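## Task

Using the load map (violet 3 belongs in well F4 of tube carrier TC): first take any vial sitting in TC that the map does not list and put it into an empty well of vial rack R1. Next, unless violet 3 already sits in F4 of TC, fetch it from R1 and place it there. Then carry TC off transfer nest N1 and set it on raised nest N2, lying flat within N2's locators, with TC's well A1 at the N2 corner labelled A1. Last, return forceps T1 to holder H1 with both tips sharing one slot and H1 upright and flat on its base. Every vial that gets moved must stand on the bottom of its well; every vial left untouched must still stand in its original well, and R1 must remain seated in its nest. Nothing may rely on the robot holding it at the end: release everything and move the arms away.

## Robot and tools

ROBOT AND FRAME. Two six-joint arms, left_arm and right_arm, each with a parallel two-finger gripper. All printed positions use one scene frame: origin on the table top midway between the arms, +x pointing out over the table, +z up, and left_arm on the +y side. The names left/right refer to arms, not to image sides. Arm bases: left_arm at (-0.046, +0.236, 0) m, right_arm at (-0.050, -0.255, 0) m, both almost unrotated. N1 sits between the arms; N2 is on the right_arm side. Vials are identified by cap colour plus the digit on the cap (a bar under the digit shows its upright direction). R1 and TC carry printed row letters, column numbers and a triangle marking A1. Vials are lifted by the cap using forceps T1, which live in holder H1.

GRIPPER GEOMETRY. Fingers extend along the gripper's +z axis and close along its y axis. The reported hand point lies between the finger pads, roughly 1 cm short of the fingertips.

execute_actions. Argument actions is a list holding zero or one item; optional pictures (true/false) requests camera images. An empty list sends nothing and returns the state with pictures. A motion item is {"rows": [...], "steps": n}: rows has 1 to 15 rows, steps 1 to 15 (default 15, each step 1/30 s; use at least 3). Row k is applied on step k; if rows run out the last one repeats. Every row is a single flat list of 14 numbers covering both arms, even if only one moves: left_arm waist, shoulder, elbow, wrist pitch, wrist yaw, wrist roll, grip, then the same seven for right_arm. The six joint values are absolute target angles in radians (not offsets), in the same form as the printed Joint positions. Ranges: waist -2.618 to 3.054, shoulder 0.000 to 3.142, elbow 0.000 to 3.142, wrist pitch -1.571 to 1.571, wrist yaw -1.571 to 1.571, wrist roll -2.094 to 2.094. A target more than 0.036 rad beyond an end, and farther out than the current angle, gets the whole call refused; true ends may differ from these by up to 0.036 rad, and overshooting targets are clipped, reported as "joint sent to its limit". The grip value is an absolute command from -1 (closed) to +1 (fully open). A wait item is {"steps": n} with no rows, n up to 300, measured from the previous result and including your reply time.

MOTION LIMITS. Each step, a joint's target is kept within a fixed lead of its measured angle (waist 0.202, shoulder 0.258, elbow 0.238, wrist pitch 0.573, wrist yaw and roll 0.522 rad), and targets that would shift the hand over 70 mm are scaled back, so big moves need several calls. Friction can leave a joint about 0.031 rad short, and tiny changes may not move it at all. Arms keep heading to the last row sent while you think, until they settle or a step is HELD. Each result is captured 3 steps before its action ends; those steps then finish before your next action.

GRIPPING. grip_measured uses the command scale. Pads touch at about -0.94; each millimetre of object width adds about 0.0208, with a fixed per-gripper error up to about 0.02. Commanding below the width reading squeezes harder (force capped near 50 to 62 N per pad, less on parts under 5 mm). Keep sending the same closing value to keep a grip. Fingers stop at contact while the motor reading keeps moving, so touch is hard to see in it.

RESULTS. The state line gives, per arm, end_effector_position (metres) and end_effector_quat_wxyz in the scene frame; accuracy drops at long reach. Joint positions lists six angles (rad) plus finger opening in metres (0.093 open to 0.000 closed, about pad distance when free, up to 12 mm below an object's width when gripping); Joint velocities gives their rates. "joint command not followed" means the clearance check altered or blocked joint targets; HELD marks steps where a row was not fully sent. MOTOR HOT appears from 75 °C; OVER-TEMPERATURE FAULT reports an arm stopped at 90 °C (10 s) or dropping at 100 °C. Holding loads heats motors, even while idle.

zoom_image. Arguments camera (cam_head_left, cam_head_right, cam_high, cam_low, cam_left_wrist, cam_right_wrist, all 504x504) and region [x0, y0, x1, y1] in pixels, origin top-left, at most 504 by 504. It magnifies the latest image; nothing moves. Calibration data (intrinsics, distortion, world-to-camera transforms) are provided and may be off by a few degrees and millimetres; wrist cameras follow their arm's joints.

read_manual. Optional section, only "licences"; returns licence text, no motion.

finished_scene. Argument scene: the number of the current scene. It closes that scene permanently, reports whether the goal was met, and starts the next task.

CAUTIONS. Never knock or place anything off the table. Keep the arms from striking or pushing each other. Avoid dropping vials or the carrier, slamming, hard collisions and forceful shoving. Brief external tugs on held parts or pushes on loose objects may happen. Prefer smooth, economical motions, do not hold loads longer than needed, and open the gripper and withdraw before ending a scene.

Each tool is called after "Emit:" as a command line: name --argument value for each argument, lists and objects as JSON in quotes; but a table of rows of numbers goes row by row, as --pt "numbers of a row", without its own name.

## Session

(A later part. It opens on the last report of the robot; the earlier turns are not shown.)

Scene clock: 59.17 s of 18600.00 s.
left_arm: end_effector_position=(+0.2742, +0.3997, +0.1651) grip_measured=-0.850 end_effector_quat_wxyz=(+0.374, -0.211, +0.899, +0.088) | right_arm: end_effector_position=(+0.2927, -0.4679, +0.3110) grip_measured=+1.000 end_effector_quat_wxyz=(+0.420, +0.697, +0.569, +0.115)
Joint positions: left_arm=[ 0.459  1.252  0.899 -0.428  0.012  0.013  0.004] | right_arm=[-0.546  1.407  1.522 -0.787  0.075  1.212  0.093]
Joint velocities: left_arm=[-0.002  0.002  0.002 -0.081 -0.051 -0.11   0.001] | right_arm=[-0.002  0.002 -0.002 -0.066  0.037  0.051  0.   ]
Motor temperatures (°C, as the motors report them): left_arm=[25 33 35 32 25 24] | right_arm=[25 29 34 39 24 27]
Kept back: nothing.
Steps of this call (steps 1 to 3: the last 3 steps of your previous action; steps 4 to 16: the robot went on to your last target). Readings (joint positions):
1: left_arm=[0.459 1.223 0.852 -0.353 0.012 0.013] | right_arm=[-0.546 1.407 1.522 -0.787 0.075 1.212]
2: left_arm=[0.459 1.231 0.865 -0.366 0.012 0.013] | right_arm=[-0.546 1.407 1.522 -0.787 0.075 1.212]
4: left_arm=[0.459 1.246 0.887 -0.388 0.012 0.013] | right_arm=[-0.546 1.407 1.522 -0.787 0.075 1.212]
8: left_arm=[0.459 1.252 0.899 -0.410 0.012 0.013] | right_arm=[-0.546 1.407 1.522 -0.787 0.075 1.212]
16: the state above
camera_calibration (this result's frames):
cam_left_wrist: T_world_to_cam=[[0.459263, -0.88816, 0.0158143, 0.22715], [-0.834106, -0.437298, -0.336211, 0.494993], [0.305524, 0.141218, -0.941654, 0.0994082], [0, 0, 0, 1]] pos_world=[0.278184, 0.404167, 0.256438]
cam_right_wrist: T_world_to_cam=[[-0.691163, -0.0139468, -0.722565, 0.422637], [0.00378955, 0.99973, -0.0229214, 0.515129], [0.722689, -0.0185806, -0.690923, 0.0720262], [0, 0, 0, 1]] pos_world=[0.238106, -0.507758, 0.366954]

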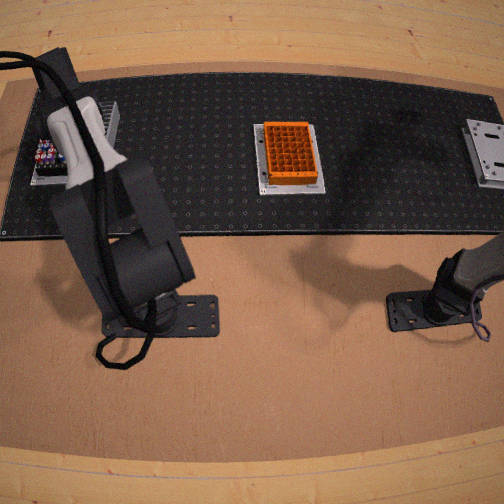

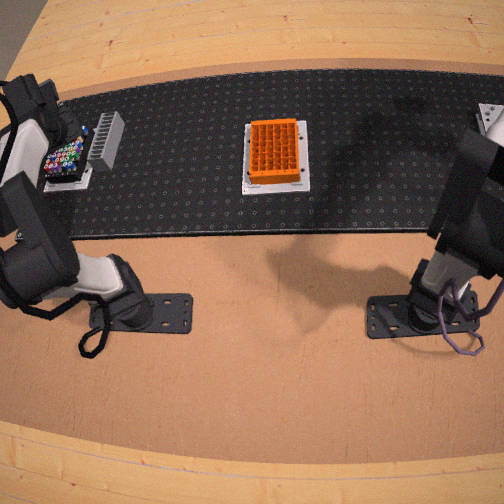

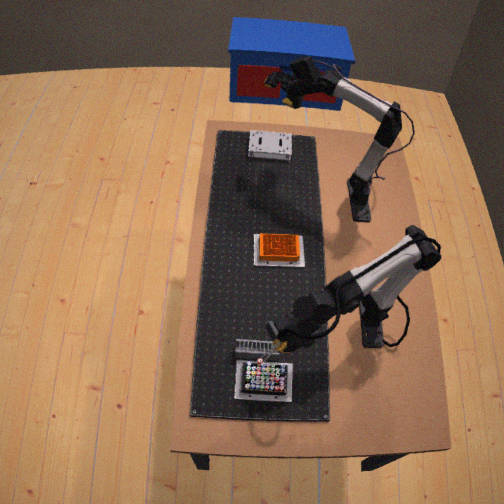

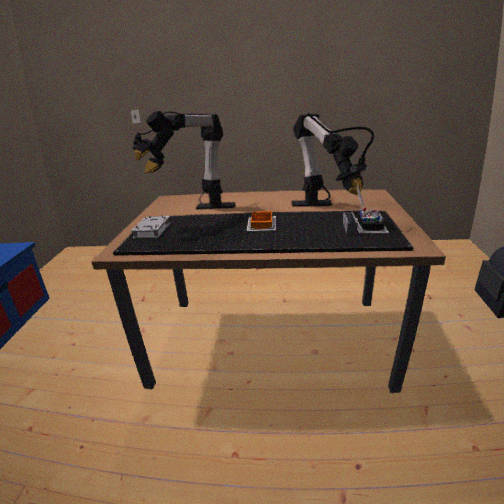

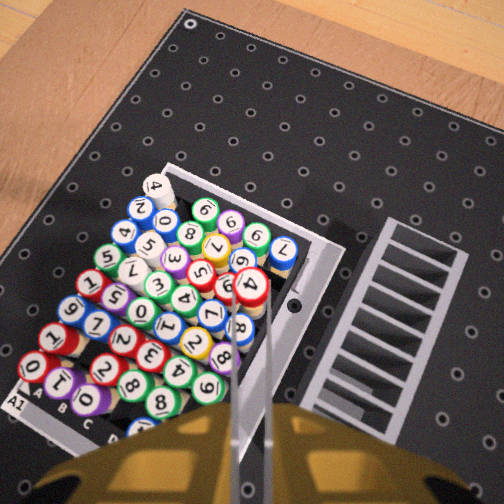

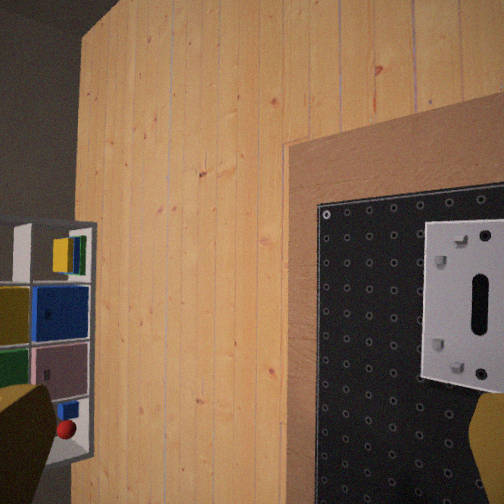

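Emit:
execute_actions --actions '[{"rows":[[0.459,1.278,0.9,-0.432,0.01,0.01,-0.86,-0.546,1.407,1.522,-0.787,0.075,1.212,1],[0.459,1.281,0.9,-0.432,0.01,0.01,-0.86,-0.546,1.407,1.522,-0.787,0.075,1.212,1],[0.459,1.284,0.9,-0.432,0.01,0.01,-0.86,-0.546,1.407,1.522,-0.787,0.075,1.212,1],[0.459,1.287,0.9,-0.432,0.01,0.01,-0.86,-0.546,1.407,1.522,-0.787,0.075,1.212,1],[0.459,1.29,0.9,-0.432,0.01,0.01,-0.86,-0.546,1.407,1.522,-0.787,0.075,1.212,1],[0.459,1.293,0.9,-0.432,0.01,0.01,-0.86,-0.546,1.407,1.522,-0.787,0.075,1.212,1]],"steps":14}]' --pictures true

Emit:
zoom_image --camera "cam_left_wrist" --region '[170, 230, 330, 390]'

Scene clock: 60.23 s of 18600.00 s.
left_arm: end_effector_position=(+0.2748, +0.4001, +0.1568) grip_measured=-0.850 end_effector_quat_wxyz=(+0.363, -0.212, +0.903, +0.085) | right_arm: end_effector_position=(+0.2927, -0.4679, +0.3110) grip_measured=+1.000 end_effector_quat_wxyz=(+0.420, +0.697, +0.569, +0.115)
Joint positions: left_arm=[ 0.459  1.275  0.899 -0.43   0.012  0.013  0.004] | right_arm=[-0.546  1.407  1.522 -0.787  0.075  1.212  0.093]
Joint velocities: left_arm=[-0.007 -0.007 -0.002 -0.022  0.066 -0.022  0.   ] | right_arm=[ 0.007  0.022  0.002  0.007 -0.007 -0.022  0.   ]
Motor temperatures (°C, as the motors report them): left_arm=[25 33 35 32 25 24] | right_arm=[25 29 34 39 24 27]
Steps of this call (steps 1 to 15: the robot went on to your last target; steps 16 to 21: nothing new was sent; steps 22 to 32: the first 11 steps of this action). Readings (joint positions):
22: left_arm=[0.459 1.252 0.899 -0.431 0.012 0.013] | right_arm=[-0.546 1.407 1.522 -0.787 0.075 1.212]
23: left_arm=[0.459 1.252 0.899 -0.431 0.012 0.013] | right_arm=[-0.546 1.407 1.522 -0.787 0.075 1.212]
25: left_arm=[0.459 1.256 0.899 -0.431 0.012 0.013] | right_arm=[-0.546 1.407 1.522 -0.787 0.075 1.212]
29: left_arm=[0.459 1.271 0.899 -0.430 0.012 0.013] | right_arm=[-0.546 1.407 1.522 -0.787 0.075 1.212]
32: the state above
camera_calibration (this result's frames):
cam_left_wrist: T_world_to_cam=[[0.459622, -0.887973, 0.0158606, 0.227102], [-0.841457, -0.441118, -0.312033, 0.492624], [0.284073, 0.130071, -0.949939, 0.102998], [0, 0, 0, 1]] pos_world=[0.280882, 0.405569, 0.247955]
cam_right_wrist: T_world_to_cam=[[-0.691163, -0.0139468, -0.722565, 0.422637], [0.00378955, 0.99973, -0.0229214, 0.515129], [0.722689, -0.0185806, -0.690923, 0.0720262], [0, 0, 0, 1]] pos_world=[0.238106, -0.507758, 0.366954]

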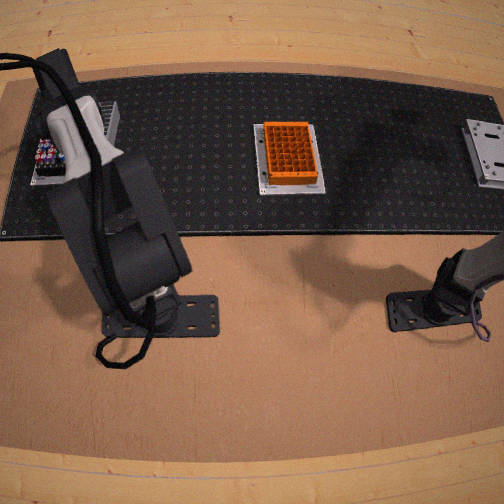

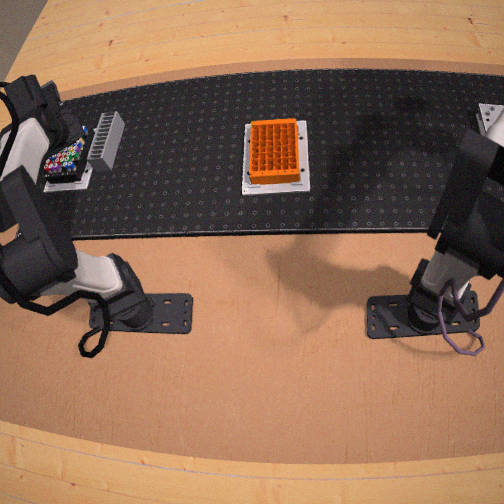

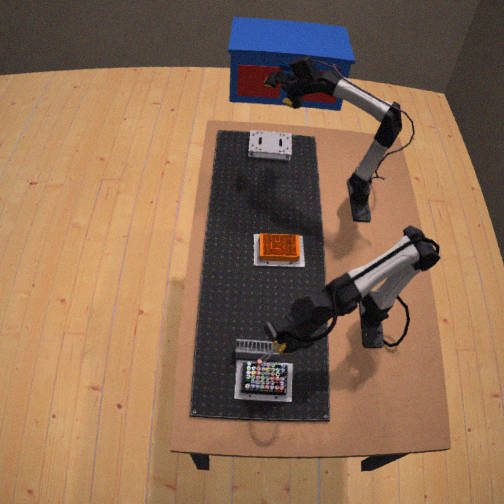

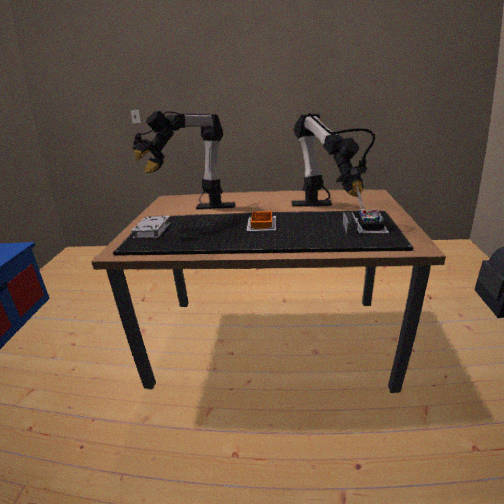

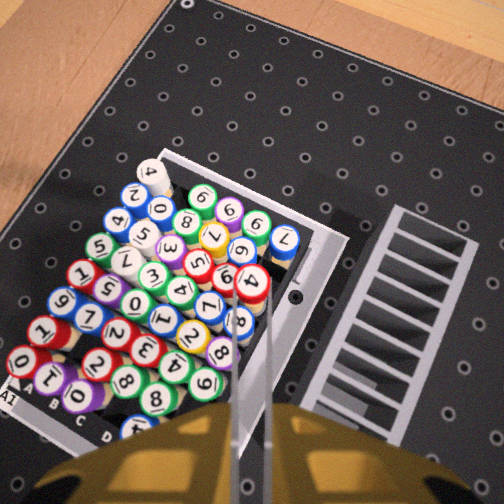

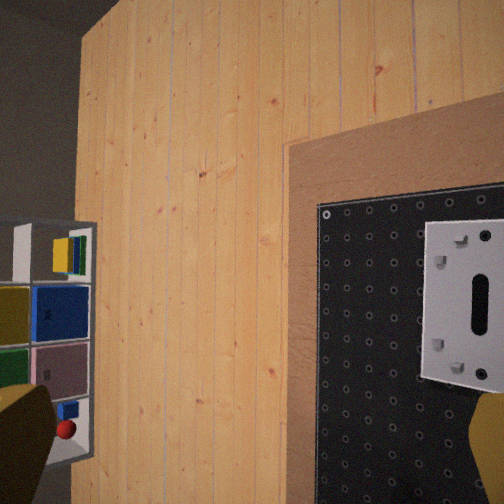

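Region (170, 230, 330, 390) of cam_left_wrist's 504x504 image, scaled by 3.150, with more detail than that image has.

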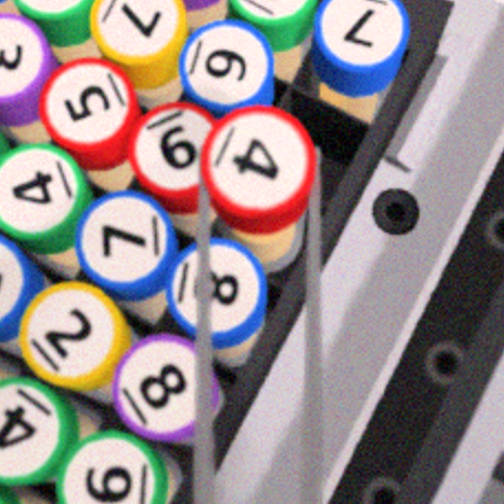

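In. Continue, with a bit forward, then release.

Emit:
execute_actions --actions '[{"rows":[[0.459,1.3,0.9,-0.4,0.01,0.01,-0.86,-0.546,1.407,1.522,-0.787,0.075,1.212,1],[0.459,1.304,0.9,-0.398,0.01,0.01,-0.86,-0.546,1.407,1.522,-0.787,0.075,1.212,1],[0.459,1.308,0.9,-0.396,0.01,0.01,-0.86,-0.546,1.407,1.522,-0.787,0.075,1.212,1],[0.459,1.312,0.9,-0.394,0.01,0.01,-0.86,-0.546,1.407,1.522,-0.787,0.075,1.212,1],[0.459,1.316,0.9,-0.394,0.01,0.01,-0.86,-0.546,1.407,1.522,-0.787,0.075,1.212,1],[0.459,1.32,0.9,-0.394,0.01,0.01,-0.86,-0.546,1.407,1.522,-0.787,0.075,1.212,1],[0.459,1.324,0.9,-0.394,0.01,0.01,-0.86,-0.546,1.407,1.522,-0.787,0.075,1.212,1],[0.459,1.328,0.9,-0.394,0.01,0.01,-0.86,-0.546,1.407,1.522,-0.787,0.075,1.212,1]],"steps":15}]' --pictures true

Emit:
zoom_image --camera "cam_left_wrist" --region '[170, 230, 330, 390]'

Scene clock: 60.80 s of 18600.00 s.
left_arm: end_effector_position=(+0.2793, +0.4024, +0.1520) grip_measured=-0.850 end_effector_quat_wxyz=(+0.362, -0.212, +0.904, +0.085) | right_arm: end_effector_position=(+0.2927, -0.4679, +0.3110) grip_measured=+1.000 end_effector_quat_wxyz=(+0.420, +0.697, +0.569, +0.115)
Joint positions: left_arm=[ 0.459  1.3    0.899 -0.407  0.012  0.013  0.004] | right_arm=[-0.546  1.407  1.522 -0.787  0.075  1.212  0.093]
Joint velocities: left_arm=[-0.007 -0.007  0.002 -0.007 -0.007 -0.022  0.   ] | right_arm=[ 0.002 -0.002  0.007 -0.022  0.037  0.037  0.   ]
Motor temperatures (°C, as the motors report them): left_arm=[25 33 35 32 25 24] | right_arm=[25 29 34 39 24 27]
Steps of this call (steps 1 to 3: the last 3 steps of your previous action; steps 4 to 5: the robot went on to your last target; steps 6 to 17: the first 12 steps of this action). Readings (joint positions):
6: left_arm=[0.459 1.275 0.899 -0.429 0.012 0.013] | right_arm=[-0.546 1.407 1.522 -0.787 0.075 1.212]
7: left_arm=[0.459 1.276 0.899 -0.428 0.012 0.013] | right_arm=[-0.546 1.407 1.522 -0.787 0.075 1.212]
9: left_arm=[0.459 1.282 0.899 -0.423 0.012 0.013] | right_arm=[-0.546 1.407 1.522 -0.787 0.075 1.212]
13: left_arm=[0.459 1.298 0.899 -0.414 0.012 0.013] | right_arm=[-0.546 1.407 1.522 -0.787 0.075 1.212]
17: the state above
camera_calibration (this result's frames):
cam_left_wrist: T_world_to_cam=[[0.459654, -0.887956, 0.0158642, 0.22717], [-0.842089, -0.441447, -0.309857, 0.495891], [0.282143, 0.129068, -0.950651, 0.0979088], [0, 0, 0, 1]] pos_world=[0.28554, 0.40799, 0.243129]
cam_right_wrist: T_world_to_cam=[[-0.691163, -0.0139468, -0.722565, 0.422637], [0.00378955, 0.99973, -0.0229214, 0.515129], [0.722689, -0.0185806, -0.690923, 0.0720262], [0, 0, 0, 1]] pos_world=[0.238106, -0.507758, 0.366954]

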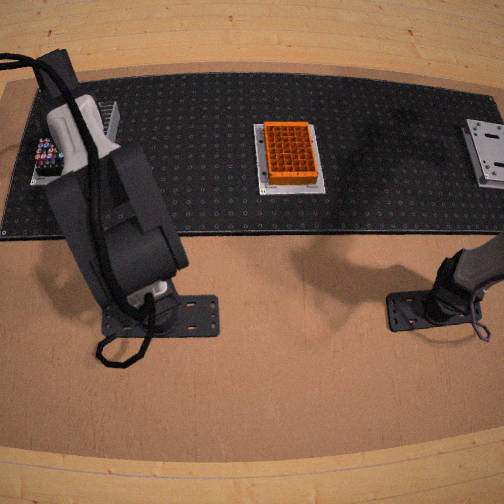

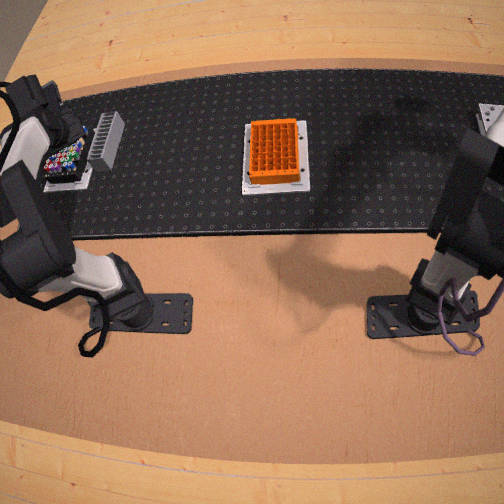

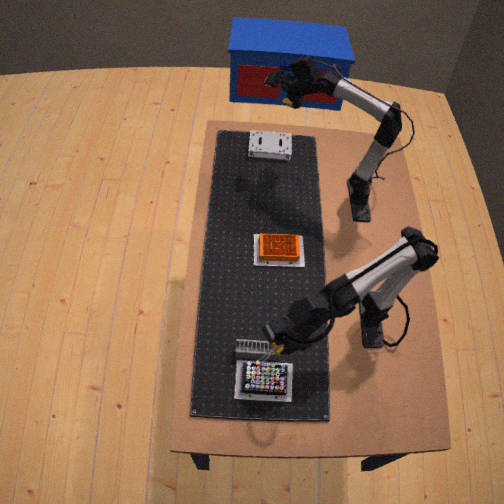

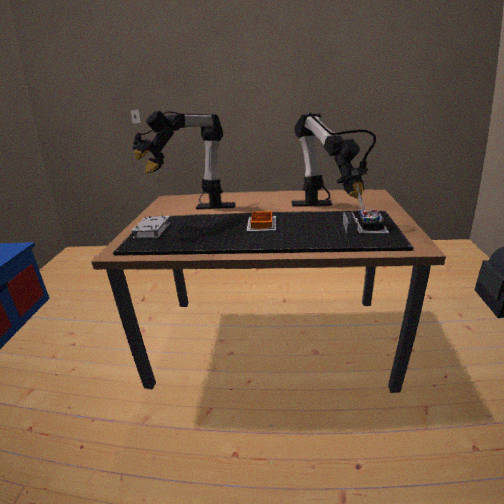

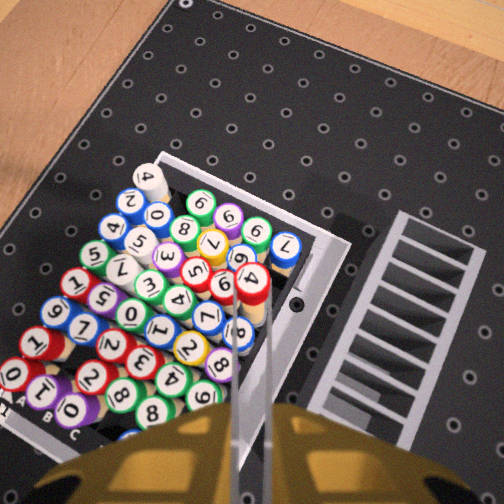

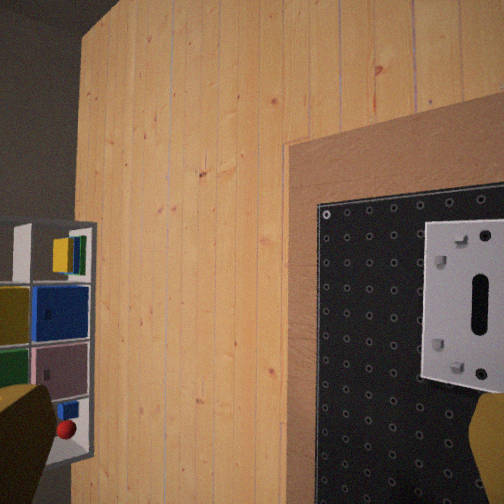

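Region (170, 230, 330, 390) of cam_left_wrist's 504x504 image, scaled by 3.150, with more detail than that image has.

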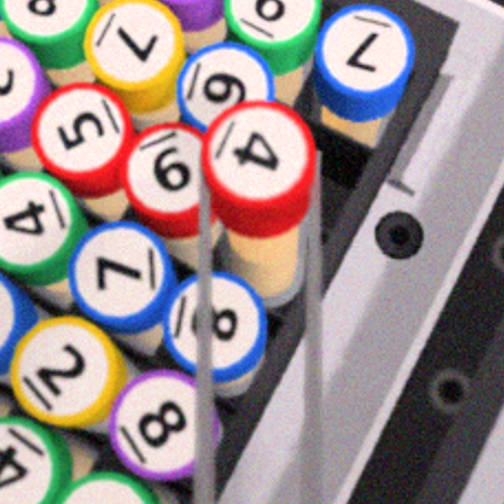

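Cap caught on red 9; the bottom is in the well. Release.

Emit:
execute_actions --actions '[{"rows":[[0.459,1.3,0.9,-0.407,0.01,0.01,-0.82,-0.546,1.407,1.522,-0.787,0.075,1.212,1],[0.459,1.3,0.9,-0.407,0.01,0.01,-0.78,-0.546,1.407,1.522,-0.787,0.075,1.212,1],[0.459,1.3,0.9,-0.407,0.01,0.01,-0.73,-0.546,1.407,1.522,-0.787,0.075,1.212,1]],"steps":15}]' --pictures true

Emit:
zoom_image --camera "cam_left_wrist" --region '[170, 230, 330, 390]'

Scene clock: 61.33 s of 18600.00 s.
left_arm: end_effector_position=(+0.2795, +0.4025, +0.1522) grip_measured=-0.733 end_effector_quat_wxyz=(+0.362, -0.212, +0.904, +0.085) | right_arm: end_effector_position=(+0.2927, -0.4679, +0.3110) grip_measured=+1.000 end_effector_quat_wxyz=(+0.420, +0.697, +0.569, +0.115)
Joint positions: left_arm=[ 0.459  1.301  0.899 -0.406  0.012  0.013  0.01 ] | right_arm=[-0.546  1.407  1.522 -0.787  0.075  1.212  0.093]
Joint velocities: left_arm=[-0.002 -0.002  0.002 -0.022 -0.007 -0.022  0.   ] | right_arm=[ 0.012 -0.002  0.012 -0.037  0.037 -0.081  0.   ]
Motor temperatures (°C, as the motors report them): left_arm=[25 33 35 32 25 24] | right_arm=[25 29 34 39 24 27]
Steps of this call (steps 1 to 3: the last 3 steps of your previous action; step 4: the robot went on to your last target; steps 5 to 16: the first 12 steps of this action). Readings (joint positions):
5: left_arm=[0.459 1.301 0.899 -0.406 0.012 0.013] | right_arm=[-0.546 1.407 1.522 -0.787 0.075 1.212]
6: left_arm=[0.459 1.301 0.899 -0.406 0.012 0.013] | right_arm=[-0.546 1.407 1.522 -0.787 0.075 1.212]
8: left_arm=[0.459 1.301 0.899 -0.406 0.012 0.013] | right_arm=[-0.546 1.407 1.522 -0.787 0.075 1.212]
12: left_arm=[0.459 1.301 0.899 -0.406 0.012 0.013] | right_arm=[-0.546 1.407 1.522 -0.787 0.075 1.212]
16: the state above
camera_calibration (this result's frames):
cam_left_wrist: T_world_to_cam=[[0.459638, -0.887965, 0.0158624, 0.227177], [-0.841773, -0.441283, -0.310945, 0.496209], [0.283108, 0.12957, -0.950295, 0.0974131], [0, 0, 0, 1]] pos_world=[0.285698, 0.408072, 0.243261]
cam_right_wrist: T_world_to_cam=[[-0.691163, -0.0139468, -0.722565, 0.422637], [0.00378955, 0.99973, -0.0229214, 0.515129], [0.722689, -0.0185806, -0.690923, 0.0720262], [0, 0, 0, 1]] pos_world=[0.238106, -0.507758, 0.366954]

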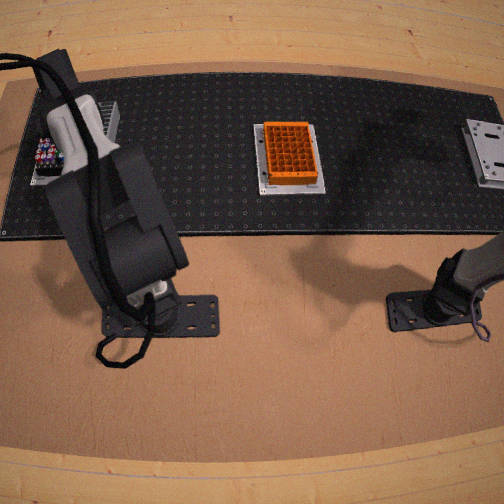

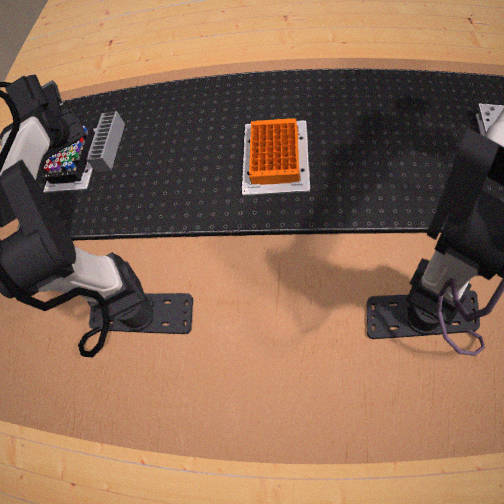

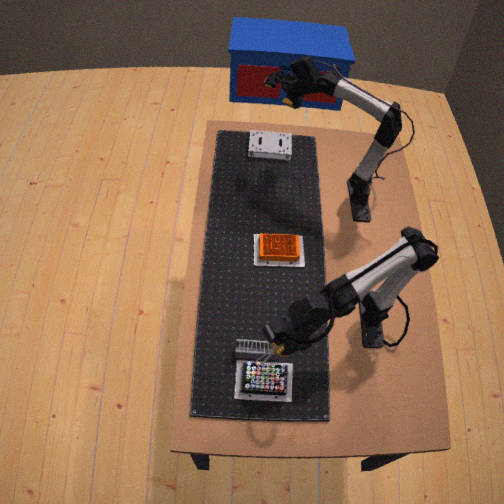

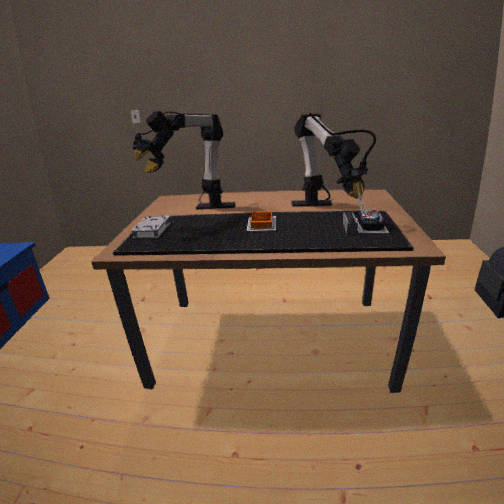

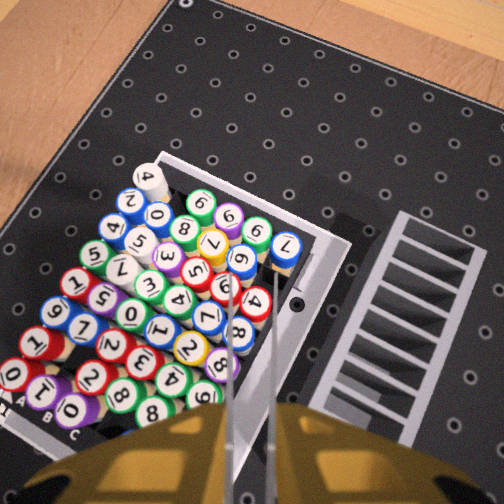

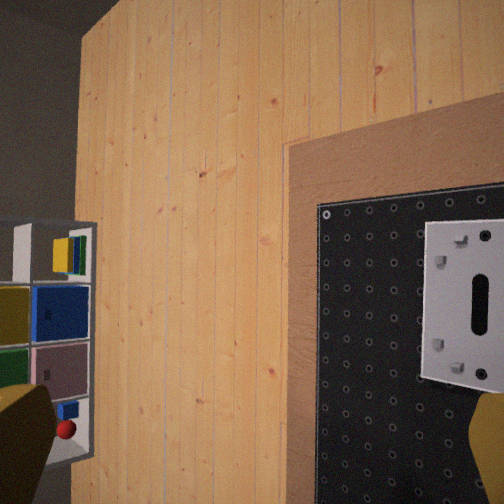

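Region (170, 230, 330, 390) of cam_left_wrist's 504x504 image, scaled by 3.150, with more detail than that image has.

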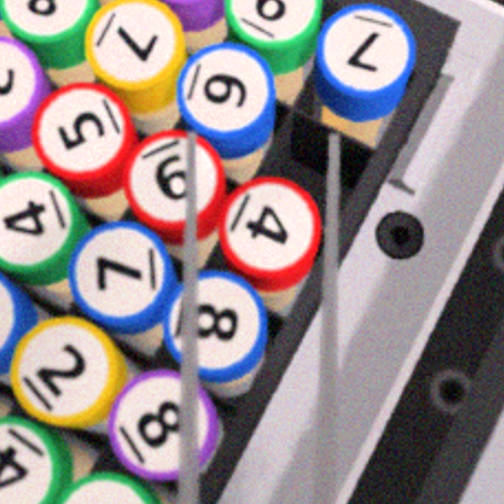

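Emit:
execute_actions --actions '[{"rows":[[0.459,1.26,0.93,-0.42,0.01,0.01,-0.73,-0.546,1.407,1.522,-0.787,0.075,1.212,1],[0.459,1.25,0.96,-0.44,0.01,0.01,-0.73,-0.546,1.407,1.522,-0.787,0.075,1.212,1],[0.459,1.25,0.99,-0.47,0.01,0.01,-0.73,-0.546,1.407,1.522,-0.787,0.075,1.212,1],[0.46,1.27,1.03,-0.5,0.0,0.0,-0.73,-0.546,1.407,1.522,-0.787,0.075,1.212,1],[0.465,1.295,1.065,-0.53,0.0,-0.01,-0.73,-0.546,1.407,1.522,-0.787,0.075,1.212,1],[0.47,1.32,1.1,-0.56,-0.01,-0.02,-0.73,-0.546,1.407,1.522,-0.787,0.075,1.212,1],[0.47,1.345,1.135,-0.59,-0.01,-0.03,-0.73,-0.546,1.407,1.522,-0.787,0.075,1.212,1],[0.475,1.37,1.17,-0.62,-0.02,-0.04,-0.73,-0.546,1.407,1.522,-0.787,0.075,1.212,1],[0.475,1.395,1.205,-0.65,-0.02,-0.05,-0.73,-0.546,1.407,1.522,-0.787,0.075,1.212,1],[0.48,1.42,1.24,-0.68,-0.03,-0.06,-0.73,-0.546,1.407,1.522,-0.787,0.075,1.212,1],[0.48,1.445,1.275,-0.71,-0.03,-0.07,-0.73,-0.546,1.407,1.522,-0.787,0.075,1.212,1],[0.485,1.47,1.31,-0.74,-0.04,-0.08,-0.73,-0.546,1.407,1.522,-0.787,0.075,1.212,1],[0.485,1.495,1.345,-0.77,-0.04,-0.09,-0.73,-0.546,1.407,1.522,-0.787,0.075,1.212,1],[0.49,1.52,1.38,-0.8,-0.04,-0.1,-0.73,-0.546,1.407,1.522,-0.787,0.075,1.212,1],[0.49,1.545,1.415,-0.83,-0.05,-0.11,-0.73,-0.546,1.407,1.522,-0.787,0.075,1.212,1]],"steps":15}]'

Emit:
execute_actions --actions '[{"rows":[[0.495,1.57,1.45,-0.865,-0.05,-0.12,-0.73,-0.546,1.407,1.522,-0.787,0.075,1.212,1],[0.495,1.597,1.485,-0.9,-0.05,-0.135,-0.73,-0.546,1.407,1.522,-0.787,0.075,1.212,1],[0.5,1.624,1.52,-0.935,-0.06,-0.15,-0.73,-0.546,1.407,1.522,-0.787,0.075,1.212,1],[0.5,1.651,1.555,-0.97,-0.06,-0.165,-0.73,-0.546,1.407,1.522,-0.787,0.075,1.212,1],[0.505,1.678,1.59,-1.005,-0.06,-0.18,-0.73,-0.546,1.407,1.522,-0.787,0.075,1.212,1],[0.505,1.705,1.625,-1.04,-0.07,-0.195,-0.73,-0.546,1.407,1.522,-0.787,0.075,1.212,1],[0.51,1.732,1.66,-1.075,-0.07,-0.21,-0.73,-0.546,1.407,1.522,-0.787,0.075,1.212,1],[0.51,1.759,1.695,-1.11,-0.07,-0.225,-0.73,-0.546,1.407,1.522,-0.787,0.075,1.212,1],[0.515,1.786,1.73,-1.145,-0.08,-0.24,-0.73,-0.546,1.407,1.522,-0.787,0.075,1.212,1],[0.515,1.813,1.765,-1.18,-0.08,-0.255,-0.73,-0.546,1.407,1.522,-0.787,0.075,1.212,1],[0.519,1.84,1.8,-1.215,-0.08,-0.265,-0.73,-0.546,1.407,1.522,-0.787,0.075,1.212,1],[0.519,1.867,1.835,-1.25,-0.08,-0.265,-0.73,-0.546,1.407,1.522,-0.787,0.075,1.212,1],[0.519,1.894,1.87,-1.28,-0.08,-0.265,-0.73,-0.546,1.407,1.522,-0.787,0.075,1.212,1],[0.519,1.922,1.908,-1.295,-0.08,-0.265,-0.73,-0.546,1.407,1.522,-0.787,0.075,1.212,1]],"steps":15}]'

Emit:
execute_actions --actions '[{"steps":18}]' --pictures true

Scene clock: 62.43 s of 18600.00 s.
left_arm: end_effector_position=(+0.3079, +0.4240, +0.2294) grip_measured=-0.733 end_effector_quat_wxyz=(+0.385, -0.239, +0.886, +0.092) | right_arm: end_effector_position=(+0.2927, -0.4679, +0.3110) grip_measured=+1.000 end_effector_quat_wxyz=(+0.420, +0.697, +0.569, +0.115)
Joint positions: left_arm=[ 0.465  1.394  1.242 -0.605 -0.009 -0.038  0.01 ] | right_arm=[-0.546  1.407  1.522 -0.787  0.075  1.212  0.093]
Joint velocities: left_arm=[ 0.071  0.779  1.004 -0.755 -0.081 -0.344  0.001] | right_arm=[-0.012 -0.002 -0.002  0.022  0.022  0.022  0.   ]
Motor temperatures (°C, as the motors report them): left_arm=[25 33 35 32 25 24] | right_arm=[25 29 34 39 24 27]
Steps of this call (steps 1 to 3: the last 3 steps of your previous action; steps 4 to 15: the robot went on to your last target; steps 16 to 21: nothing new was sent; steps 22 to 33: the first 12 steps of this action). Readings (joint positions):
22: left_arm=[0.459 1.300 0.899 -0.407 0.012 0.013] | right_arm=[-0.546 1.407 1.522 -0.787 0.075 1.212]
23: left_arm=[0.459 1.297 0.904 -0.415 0.012 0.013] | right_arm=[-0.546 1.407 1.522 -0.787 0.075 1.212]
25: left_arm=[0.459 1.293 0.940 -0.453 0.012 0.012] | right_arm=[-0.546 1.407 1.522 -0.787 0.075 1.212]
29: left_arm=[0.459 1.310 1.089 -0.526 0.005 -0.007] | right_arm=[-0.546 1.407 1.522 -0.787 0.075 1.212]
33: the state above

Scene clock: 62.93 s of 18600.00 s.
left_arm: end_effector_position=(+0.3214, +0.4598, +0.1987) grip_measured=-0.733 end_effector_quat_wxyz=(+0.208, -0.358, +0.908, +0.063) | right_arm: end_effector_position=(+0.2927, -0.4679, +0.3110) grip_measured=+1.000 end_effector_quat_wxyz=(+0.420, +0.697, +0.569, +0.115)
Joint positions: left_arm=[ 0.503  1.805  1.757 -1.09  -0.062 -0.215  0.01 ] | right_arm=[-0.546  1.407  1.522 -0.787  0.075  1.212  0.093]
Joint velocities: left_arm=[ 0.061  0.774  1.038 -1.018 -0.051 -0.33   0.   ] | right_arm=[ 0.007 -0.017  0.002  0.022  0.007  0.007  0.   ]
Motor temperatures (°C, as the motors report them): left_arm=[25 33 35 32 25 24] | right_arm=[25 29 34 39 24 27]
Steps of this call (steps 1 to 3: the last 3 steps of your previous action; steps 4 to 15: the first 12 steps of this action). Readings (joint positions):
4: left_arm=[0.476 1.507 1.374 -0.720 -0.025 -0.075] | right_arm=[-0.546 1.407 1.522 -0.787 0.075 1.212]
5: left_arm=[0.479 1.536 1.407 -0.752 -0.029 -0.085] | right_arm=[-0.546 1.407 1.522 -0.787 0.075 1.212]
7: left_arm=[0.484 1.592 1.475 -0.819 -0.036 -0.108] | right_arm=[-0.546 1.407 1.522 -0.787 0.075 1.212]
11: left_arm=[0.494 1.699 1.615 -0.954 -0.049 -0.161] | right_arm=[-0.546 1.407 1.522 -0.787 0.075 1.212]
15: the state above

Scene clock: 63.53 s of 18600.00 s.
left_arm: end_effector_position=(+0.3087, +0.4563, +0.1786) grip_measured=-0.733 end_effector_quat_wxyz=(+0.121, -0.384, +0.914, +0.052) | right_arm: end_effector_position=(+0.2927, -0.4679, +0.3110) grip_measured=+1.000 end_effector_quat_wxyz=(+0.420, +0.697, +0.569, +0.115)
Joint positions: left_arm=[ 0.508  1.917  1.881 -1.279 -0.071 -0.259  0.01 ] | right_arm=[-0.546  1.407  1.522 -0.787  0.075  1.212  0.093]
Joint velocities: left_arm=[-0.002  0.007  0.007  0.022  0.022  0.007  0.001] | right_arm=[-0.002 -0.012  0.002  0.051  0.037 -0.037  0.   ]
Motor temperatures (°C, as the motors report them): left_arm=[25 33 36 32 25 24] | right_arm=[25 29 34 39 24 27]
Kept back: nothing.
Steps of this call (steps 1 to 3: the last 3 steps of your previous action; steps 4 to 18: the robot went on to your last target). Readings (joint positions):
1: left_arm=[0.505 1.832 1.792 -1.123 -0.064 -0.224] | right_arm=[-0.546 1.407 1.522 -0.787 0.075 1.212]
2: left_arm=[0.507 1.859 1.827 -1.156 -0.066 -0.231] | right_arm=[-0.546 1.407 1.522 -0.787 0.075 1.212]
4: left_arm=[0.508 1.899 1.871 -1.193 -0.068 -0.242] | right_arm=[-0.546 1.407 1.522 -0.787 0.075 1.212]
8: left_arm=[0.508 1.917 1.881 -1.244 -0.069 -0.253] | right_arm=[-0.546 1.407 1.522 -0.787 0.075 1.212]
18: the state above
camera_calibration (this result's frames):
cam_left_wrist: T_world_to_cam=[[0.730425, -0.682973, 0.00523425, 0.0859173], [-0.672374, -0.717702, 0.181152, 0.538653], [-0.119965, -0.135837, -0.983441, 0.358797], [0, 0, 0, 1]] pos_world=[0.342463, 0.49401, 0.254828]
cam_right_wrist: T_world_to_cam=[[-0.691163, -0.0139468, -0.722565, 0.422637], [0.00378955, 0.99973, -0.0229214, 0.515129], [0.722689, -0.0185806, -0.690923, 0.0720262], [0, 0, 0, 1]] pos_world=[0.238106, -0.507758, 0.366954]

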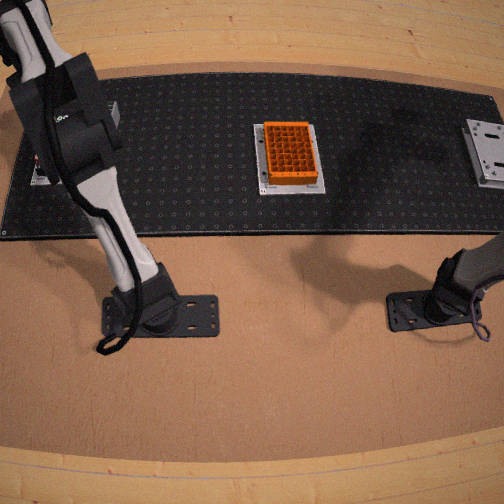

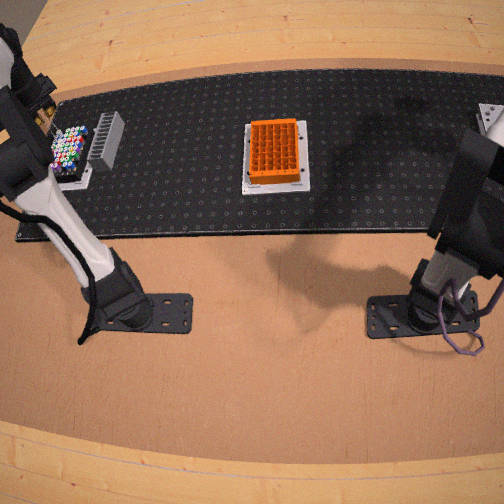

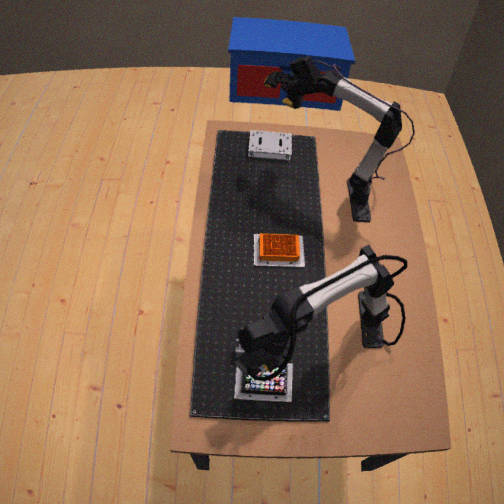

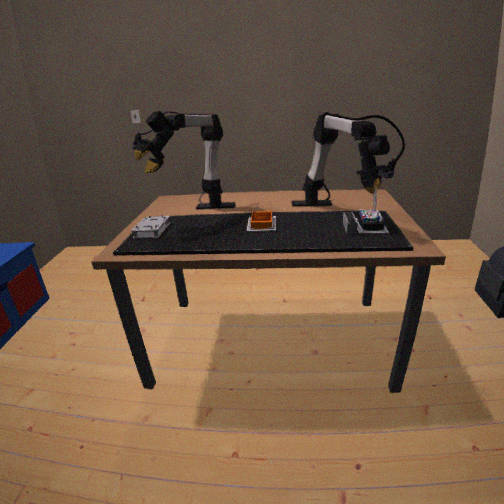

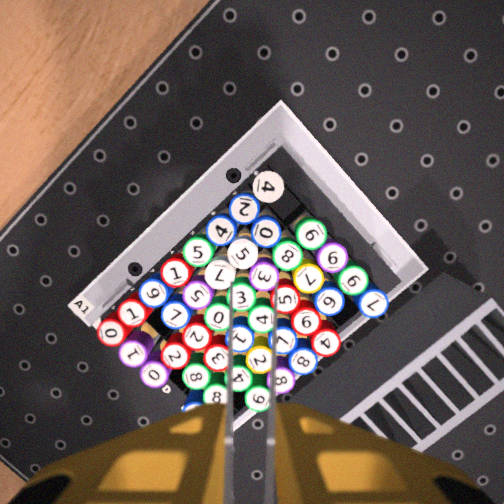

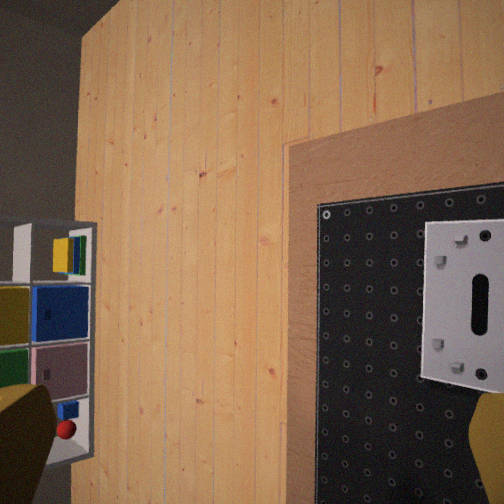

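Emit:
execute_actions --actions '[{"rows":[[0.482,1.917,1.865,-1.25,-0.075,-0.26,-0.73,-0.546,1.407,1.522,-0.787,0.075,1.212,1],[0.482,1.917,1.857,-1.24,-0.075,-0.26,-0.73,-0.546,1.407,1.522,-0.787,0.075,1.212,1],[0.482,1.917,1.849,-1.23,-0.075,-0.26,-0.73,-0.546,1.407,1.522,-0.787,0.075,1.212,1],[0.485,1.917,1.841,-1.22,-0.075,-0.26,-0.73,-0.546,1.407,1.522,-0.787,0.075,1.212,1],[0.497,1.917,1.833,-1.21,-0.075,-0.26,-0.73,-0.546,1.407,1.522,-0.787,0.075,1.212,1],[0.497,1.917,1.825,-1.2,-0.075,-0.26,-0.73,-0.546,1.407,1.522,-0.787,0.075,1.212,1],[0.497,1.917,1.817,-1.194,-0.075,-0.26,-0.73,-0.546,1.407,1.522,-0.787,0.075,1.212,1],[0.497,1.917,1.808,-1.194,-0.075,-0.26,-0.73,-0.546,1.407,1.522,-0.787,0.075,1.212,1]],"steps":15}]'

Emit:
execute_actions --actions '[{"steps":8}]' --pictures true

Emit:
zoom_image --camera "cam_left_wrist" --region '[170, 210, 330, 370]'

Scene clock: 64.30 s of 18600.00 s.
left_arm: end_effector_position=(+0.3112, +0.4529, +0.1629) grip_measured=-0.733 end_effector_quat_wxyz=(+0.117, -0.380, +0.916, +0.051) | right_arm: end_effector_position=(+0.2927, -0.4679, +0.3110) grip_measured=+1.000 end_effector_quat_wxyz=(+0.420, +0.697, +0.569, +0.115)
Joint positions: left_arm=[ 0.497  1.917  1.819 -1.228 -0.071 -0.26   0.01 ] | right_arm=[-0.546  1.407  1.522 -0.787  0.075  1.212  0.093]
Joint velocities: left_arm=[-0.017 -0.012 -0.022  0.022 -0.022 -0.007 -0.001] | right_arm=[ 0.002 -0.002 -0.002  0.022 -0.007 -0.007  0.   ]
Motor temperatures (°C, as the motors report them): left_arm=[25 33 36 32 25 24] | right_arm=[25 29 34 39 24 27]
Steps of this call (steps 1 to 11: the robot went on to your last target; steps 12 to 23: the first 12 steps of this action). Readings (joint positions):
12: left_arm=[0.507 1.917 1.881 -1.281 -0.071 -0.260] | right_arm=[-0.546 1.407 1.522 -0.787 0.075 1.212]
13: left_arm=[0.505 1.917 1.879 -1.278 -0.071 -0.260] | right_arm=[-0.546 1.407 1.522 -0.787 0.075 1.212]
15: left_arm=[0.499 1.917 1.870 -1.265 -0.071 -0.260] | right_arm=[-0.546 1.407 1.522 -0.787 0.075 1.212]
19: left_arm=[0.497 1.917 1.836 -1.238 -0.071 -0.260] | right_arm=[-0.546 1.407 1.522 -0.787 0.075 1.212]
23: the state above

Scene clock: 64.57 s of 18600.00 s.
left_arm: end_effector_position=(+0.3133, +0.4541, +0.1635) grip_measured=-0.733 end_effector_quat_wxyz=(+0.122, -0.380, +0.915, +0.051) | right_arm: end_effector_position=(+0.2927, -0.4679, +0.3110) grip_measured=+1.000 end_effector_quat_wxyz=(+0.420, +0.697, +0.569, +0.115)
Joint positions: left_arm=[ 0.497  1.917  1.819 -1.217 -0.071 -0.26   0.01 ] | right_arm=[-0.546  1.407  1.522 -0.787  0.075  1.212  0.093]
Joint velocities: left_arm=[-0.012 -0.022 -0.012 -0.007 -0.022 -0.007  0.   ] | right_arm=[-0.017 -0.002 -0.002 -0.037 -0.051  0.037  0.   ]
Motor temperatures (°C, as the motors report them): left_arm=[25 33 36 32 25 24] | right_arm=[25 29 34 39 24 27]
Kept back: nothing.
Steps of this call (steps 1 to 3: the last 3 steps of your previous action; steps 4 to 8: the robot went on to your last target). Readings (joint positions):
1: left_arm=[0.497 1.917 1.819 -1.226 -0.071 -0.260] | right_arm=[-0.546 1.407 1.522 -0.787 0.075 1.212]
2: left_arm=[0.497 1.917 1.819 -1.223 -0.071 -0.260] | right_arm=[-0.546 1.407 1.522 -0.787 0.075 1.212]
4: left_arm=[0.497 1.917 1.819 -1.220 -0.071 -0.260] | right_arm=[-0.546 1.407 1.522 -0.787 0.075 1.212]
8: the state above
camera_calibration (this result's frames):
cam_left_wrist: T_world_to_cam=[[0.723925, -0.689859, 0.00518998, 0.0862644], [-0.679191, -0.711372, 0.180692, 0.542205], [-0.12096, -0.134332, -0.983526, 0.3438], [0, 0, 0, 1]] pos_world=[0.347398, 0.491403, 0.239716]
cam_right_wrist: T_world_to_cam=[[-0.691163, -0.0139468, -0.722565, 0.422637], [0.00378955, 0.99973, -0.0229214, 0.515129], [0.722689, -0.0185806, -0.690923, 0.0720262], [0, 0, 0, 1]] pos_world=[0.238106, -0.507758, 0.366954]

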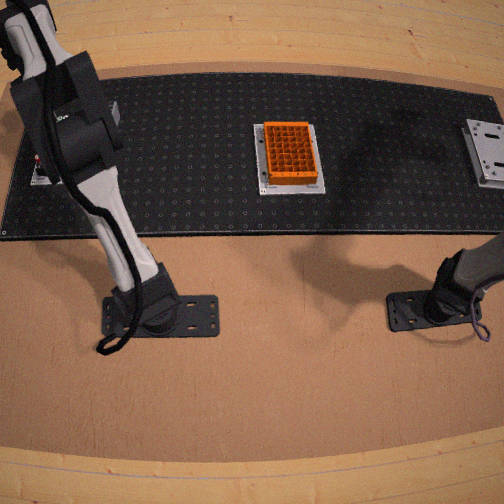

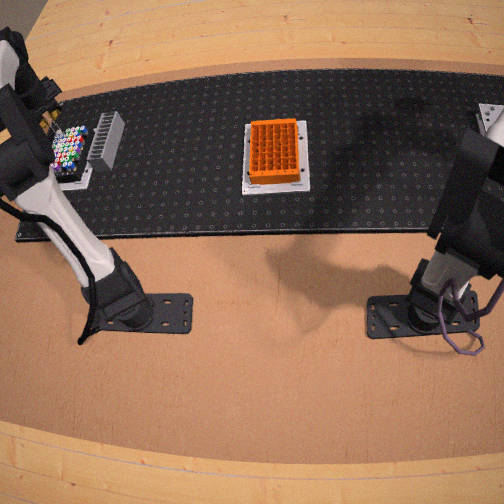

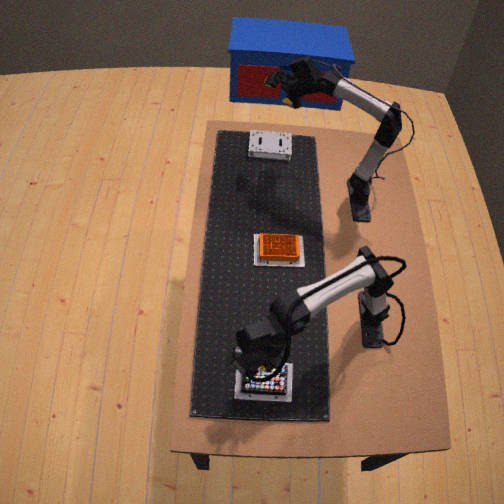

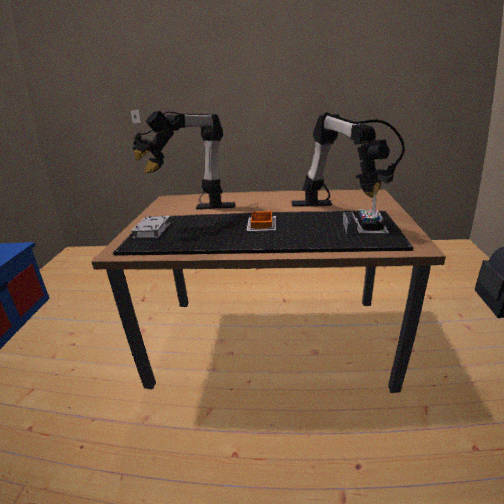

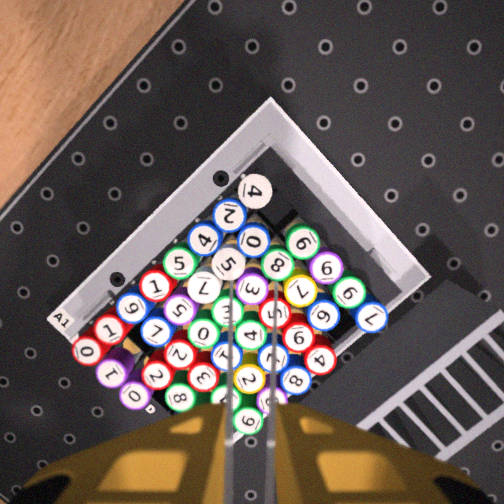

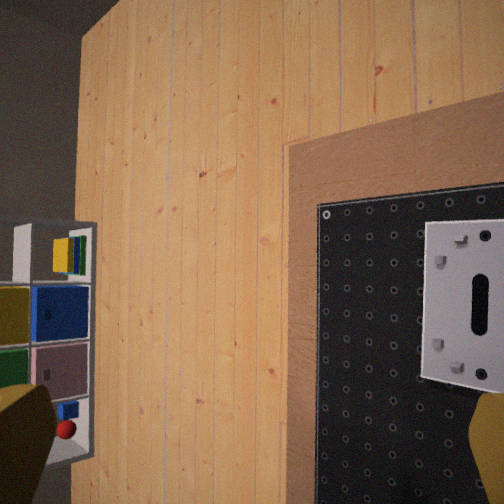

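Region (170, 210, 330, 370) of cam_left_wrist's 504x504 image, scaled by 3.150, with more detail than that image has.

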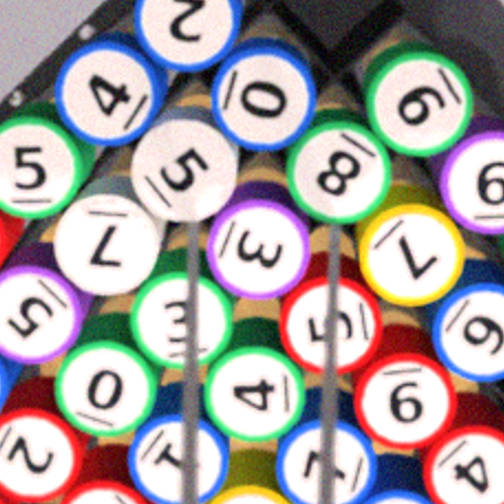

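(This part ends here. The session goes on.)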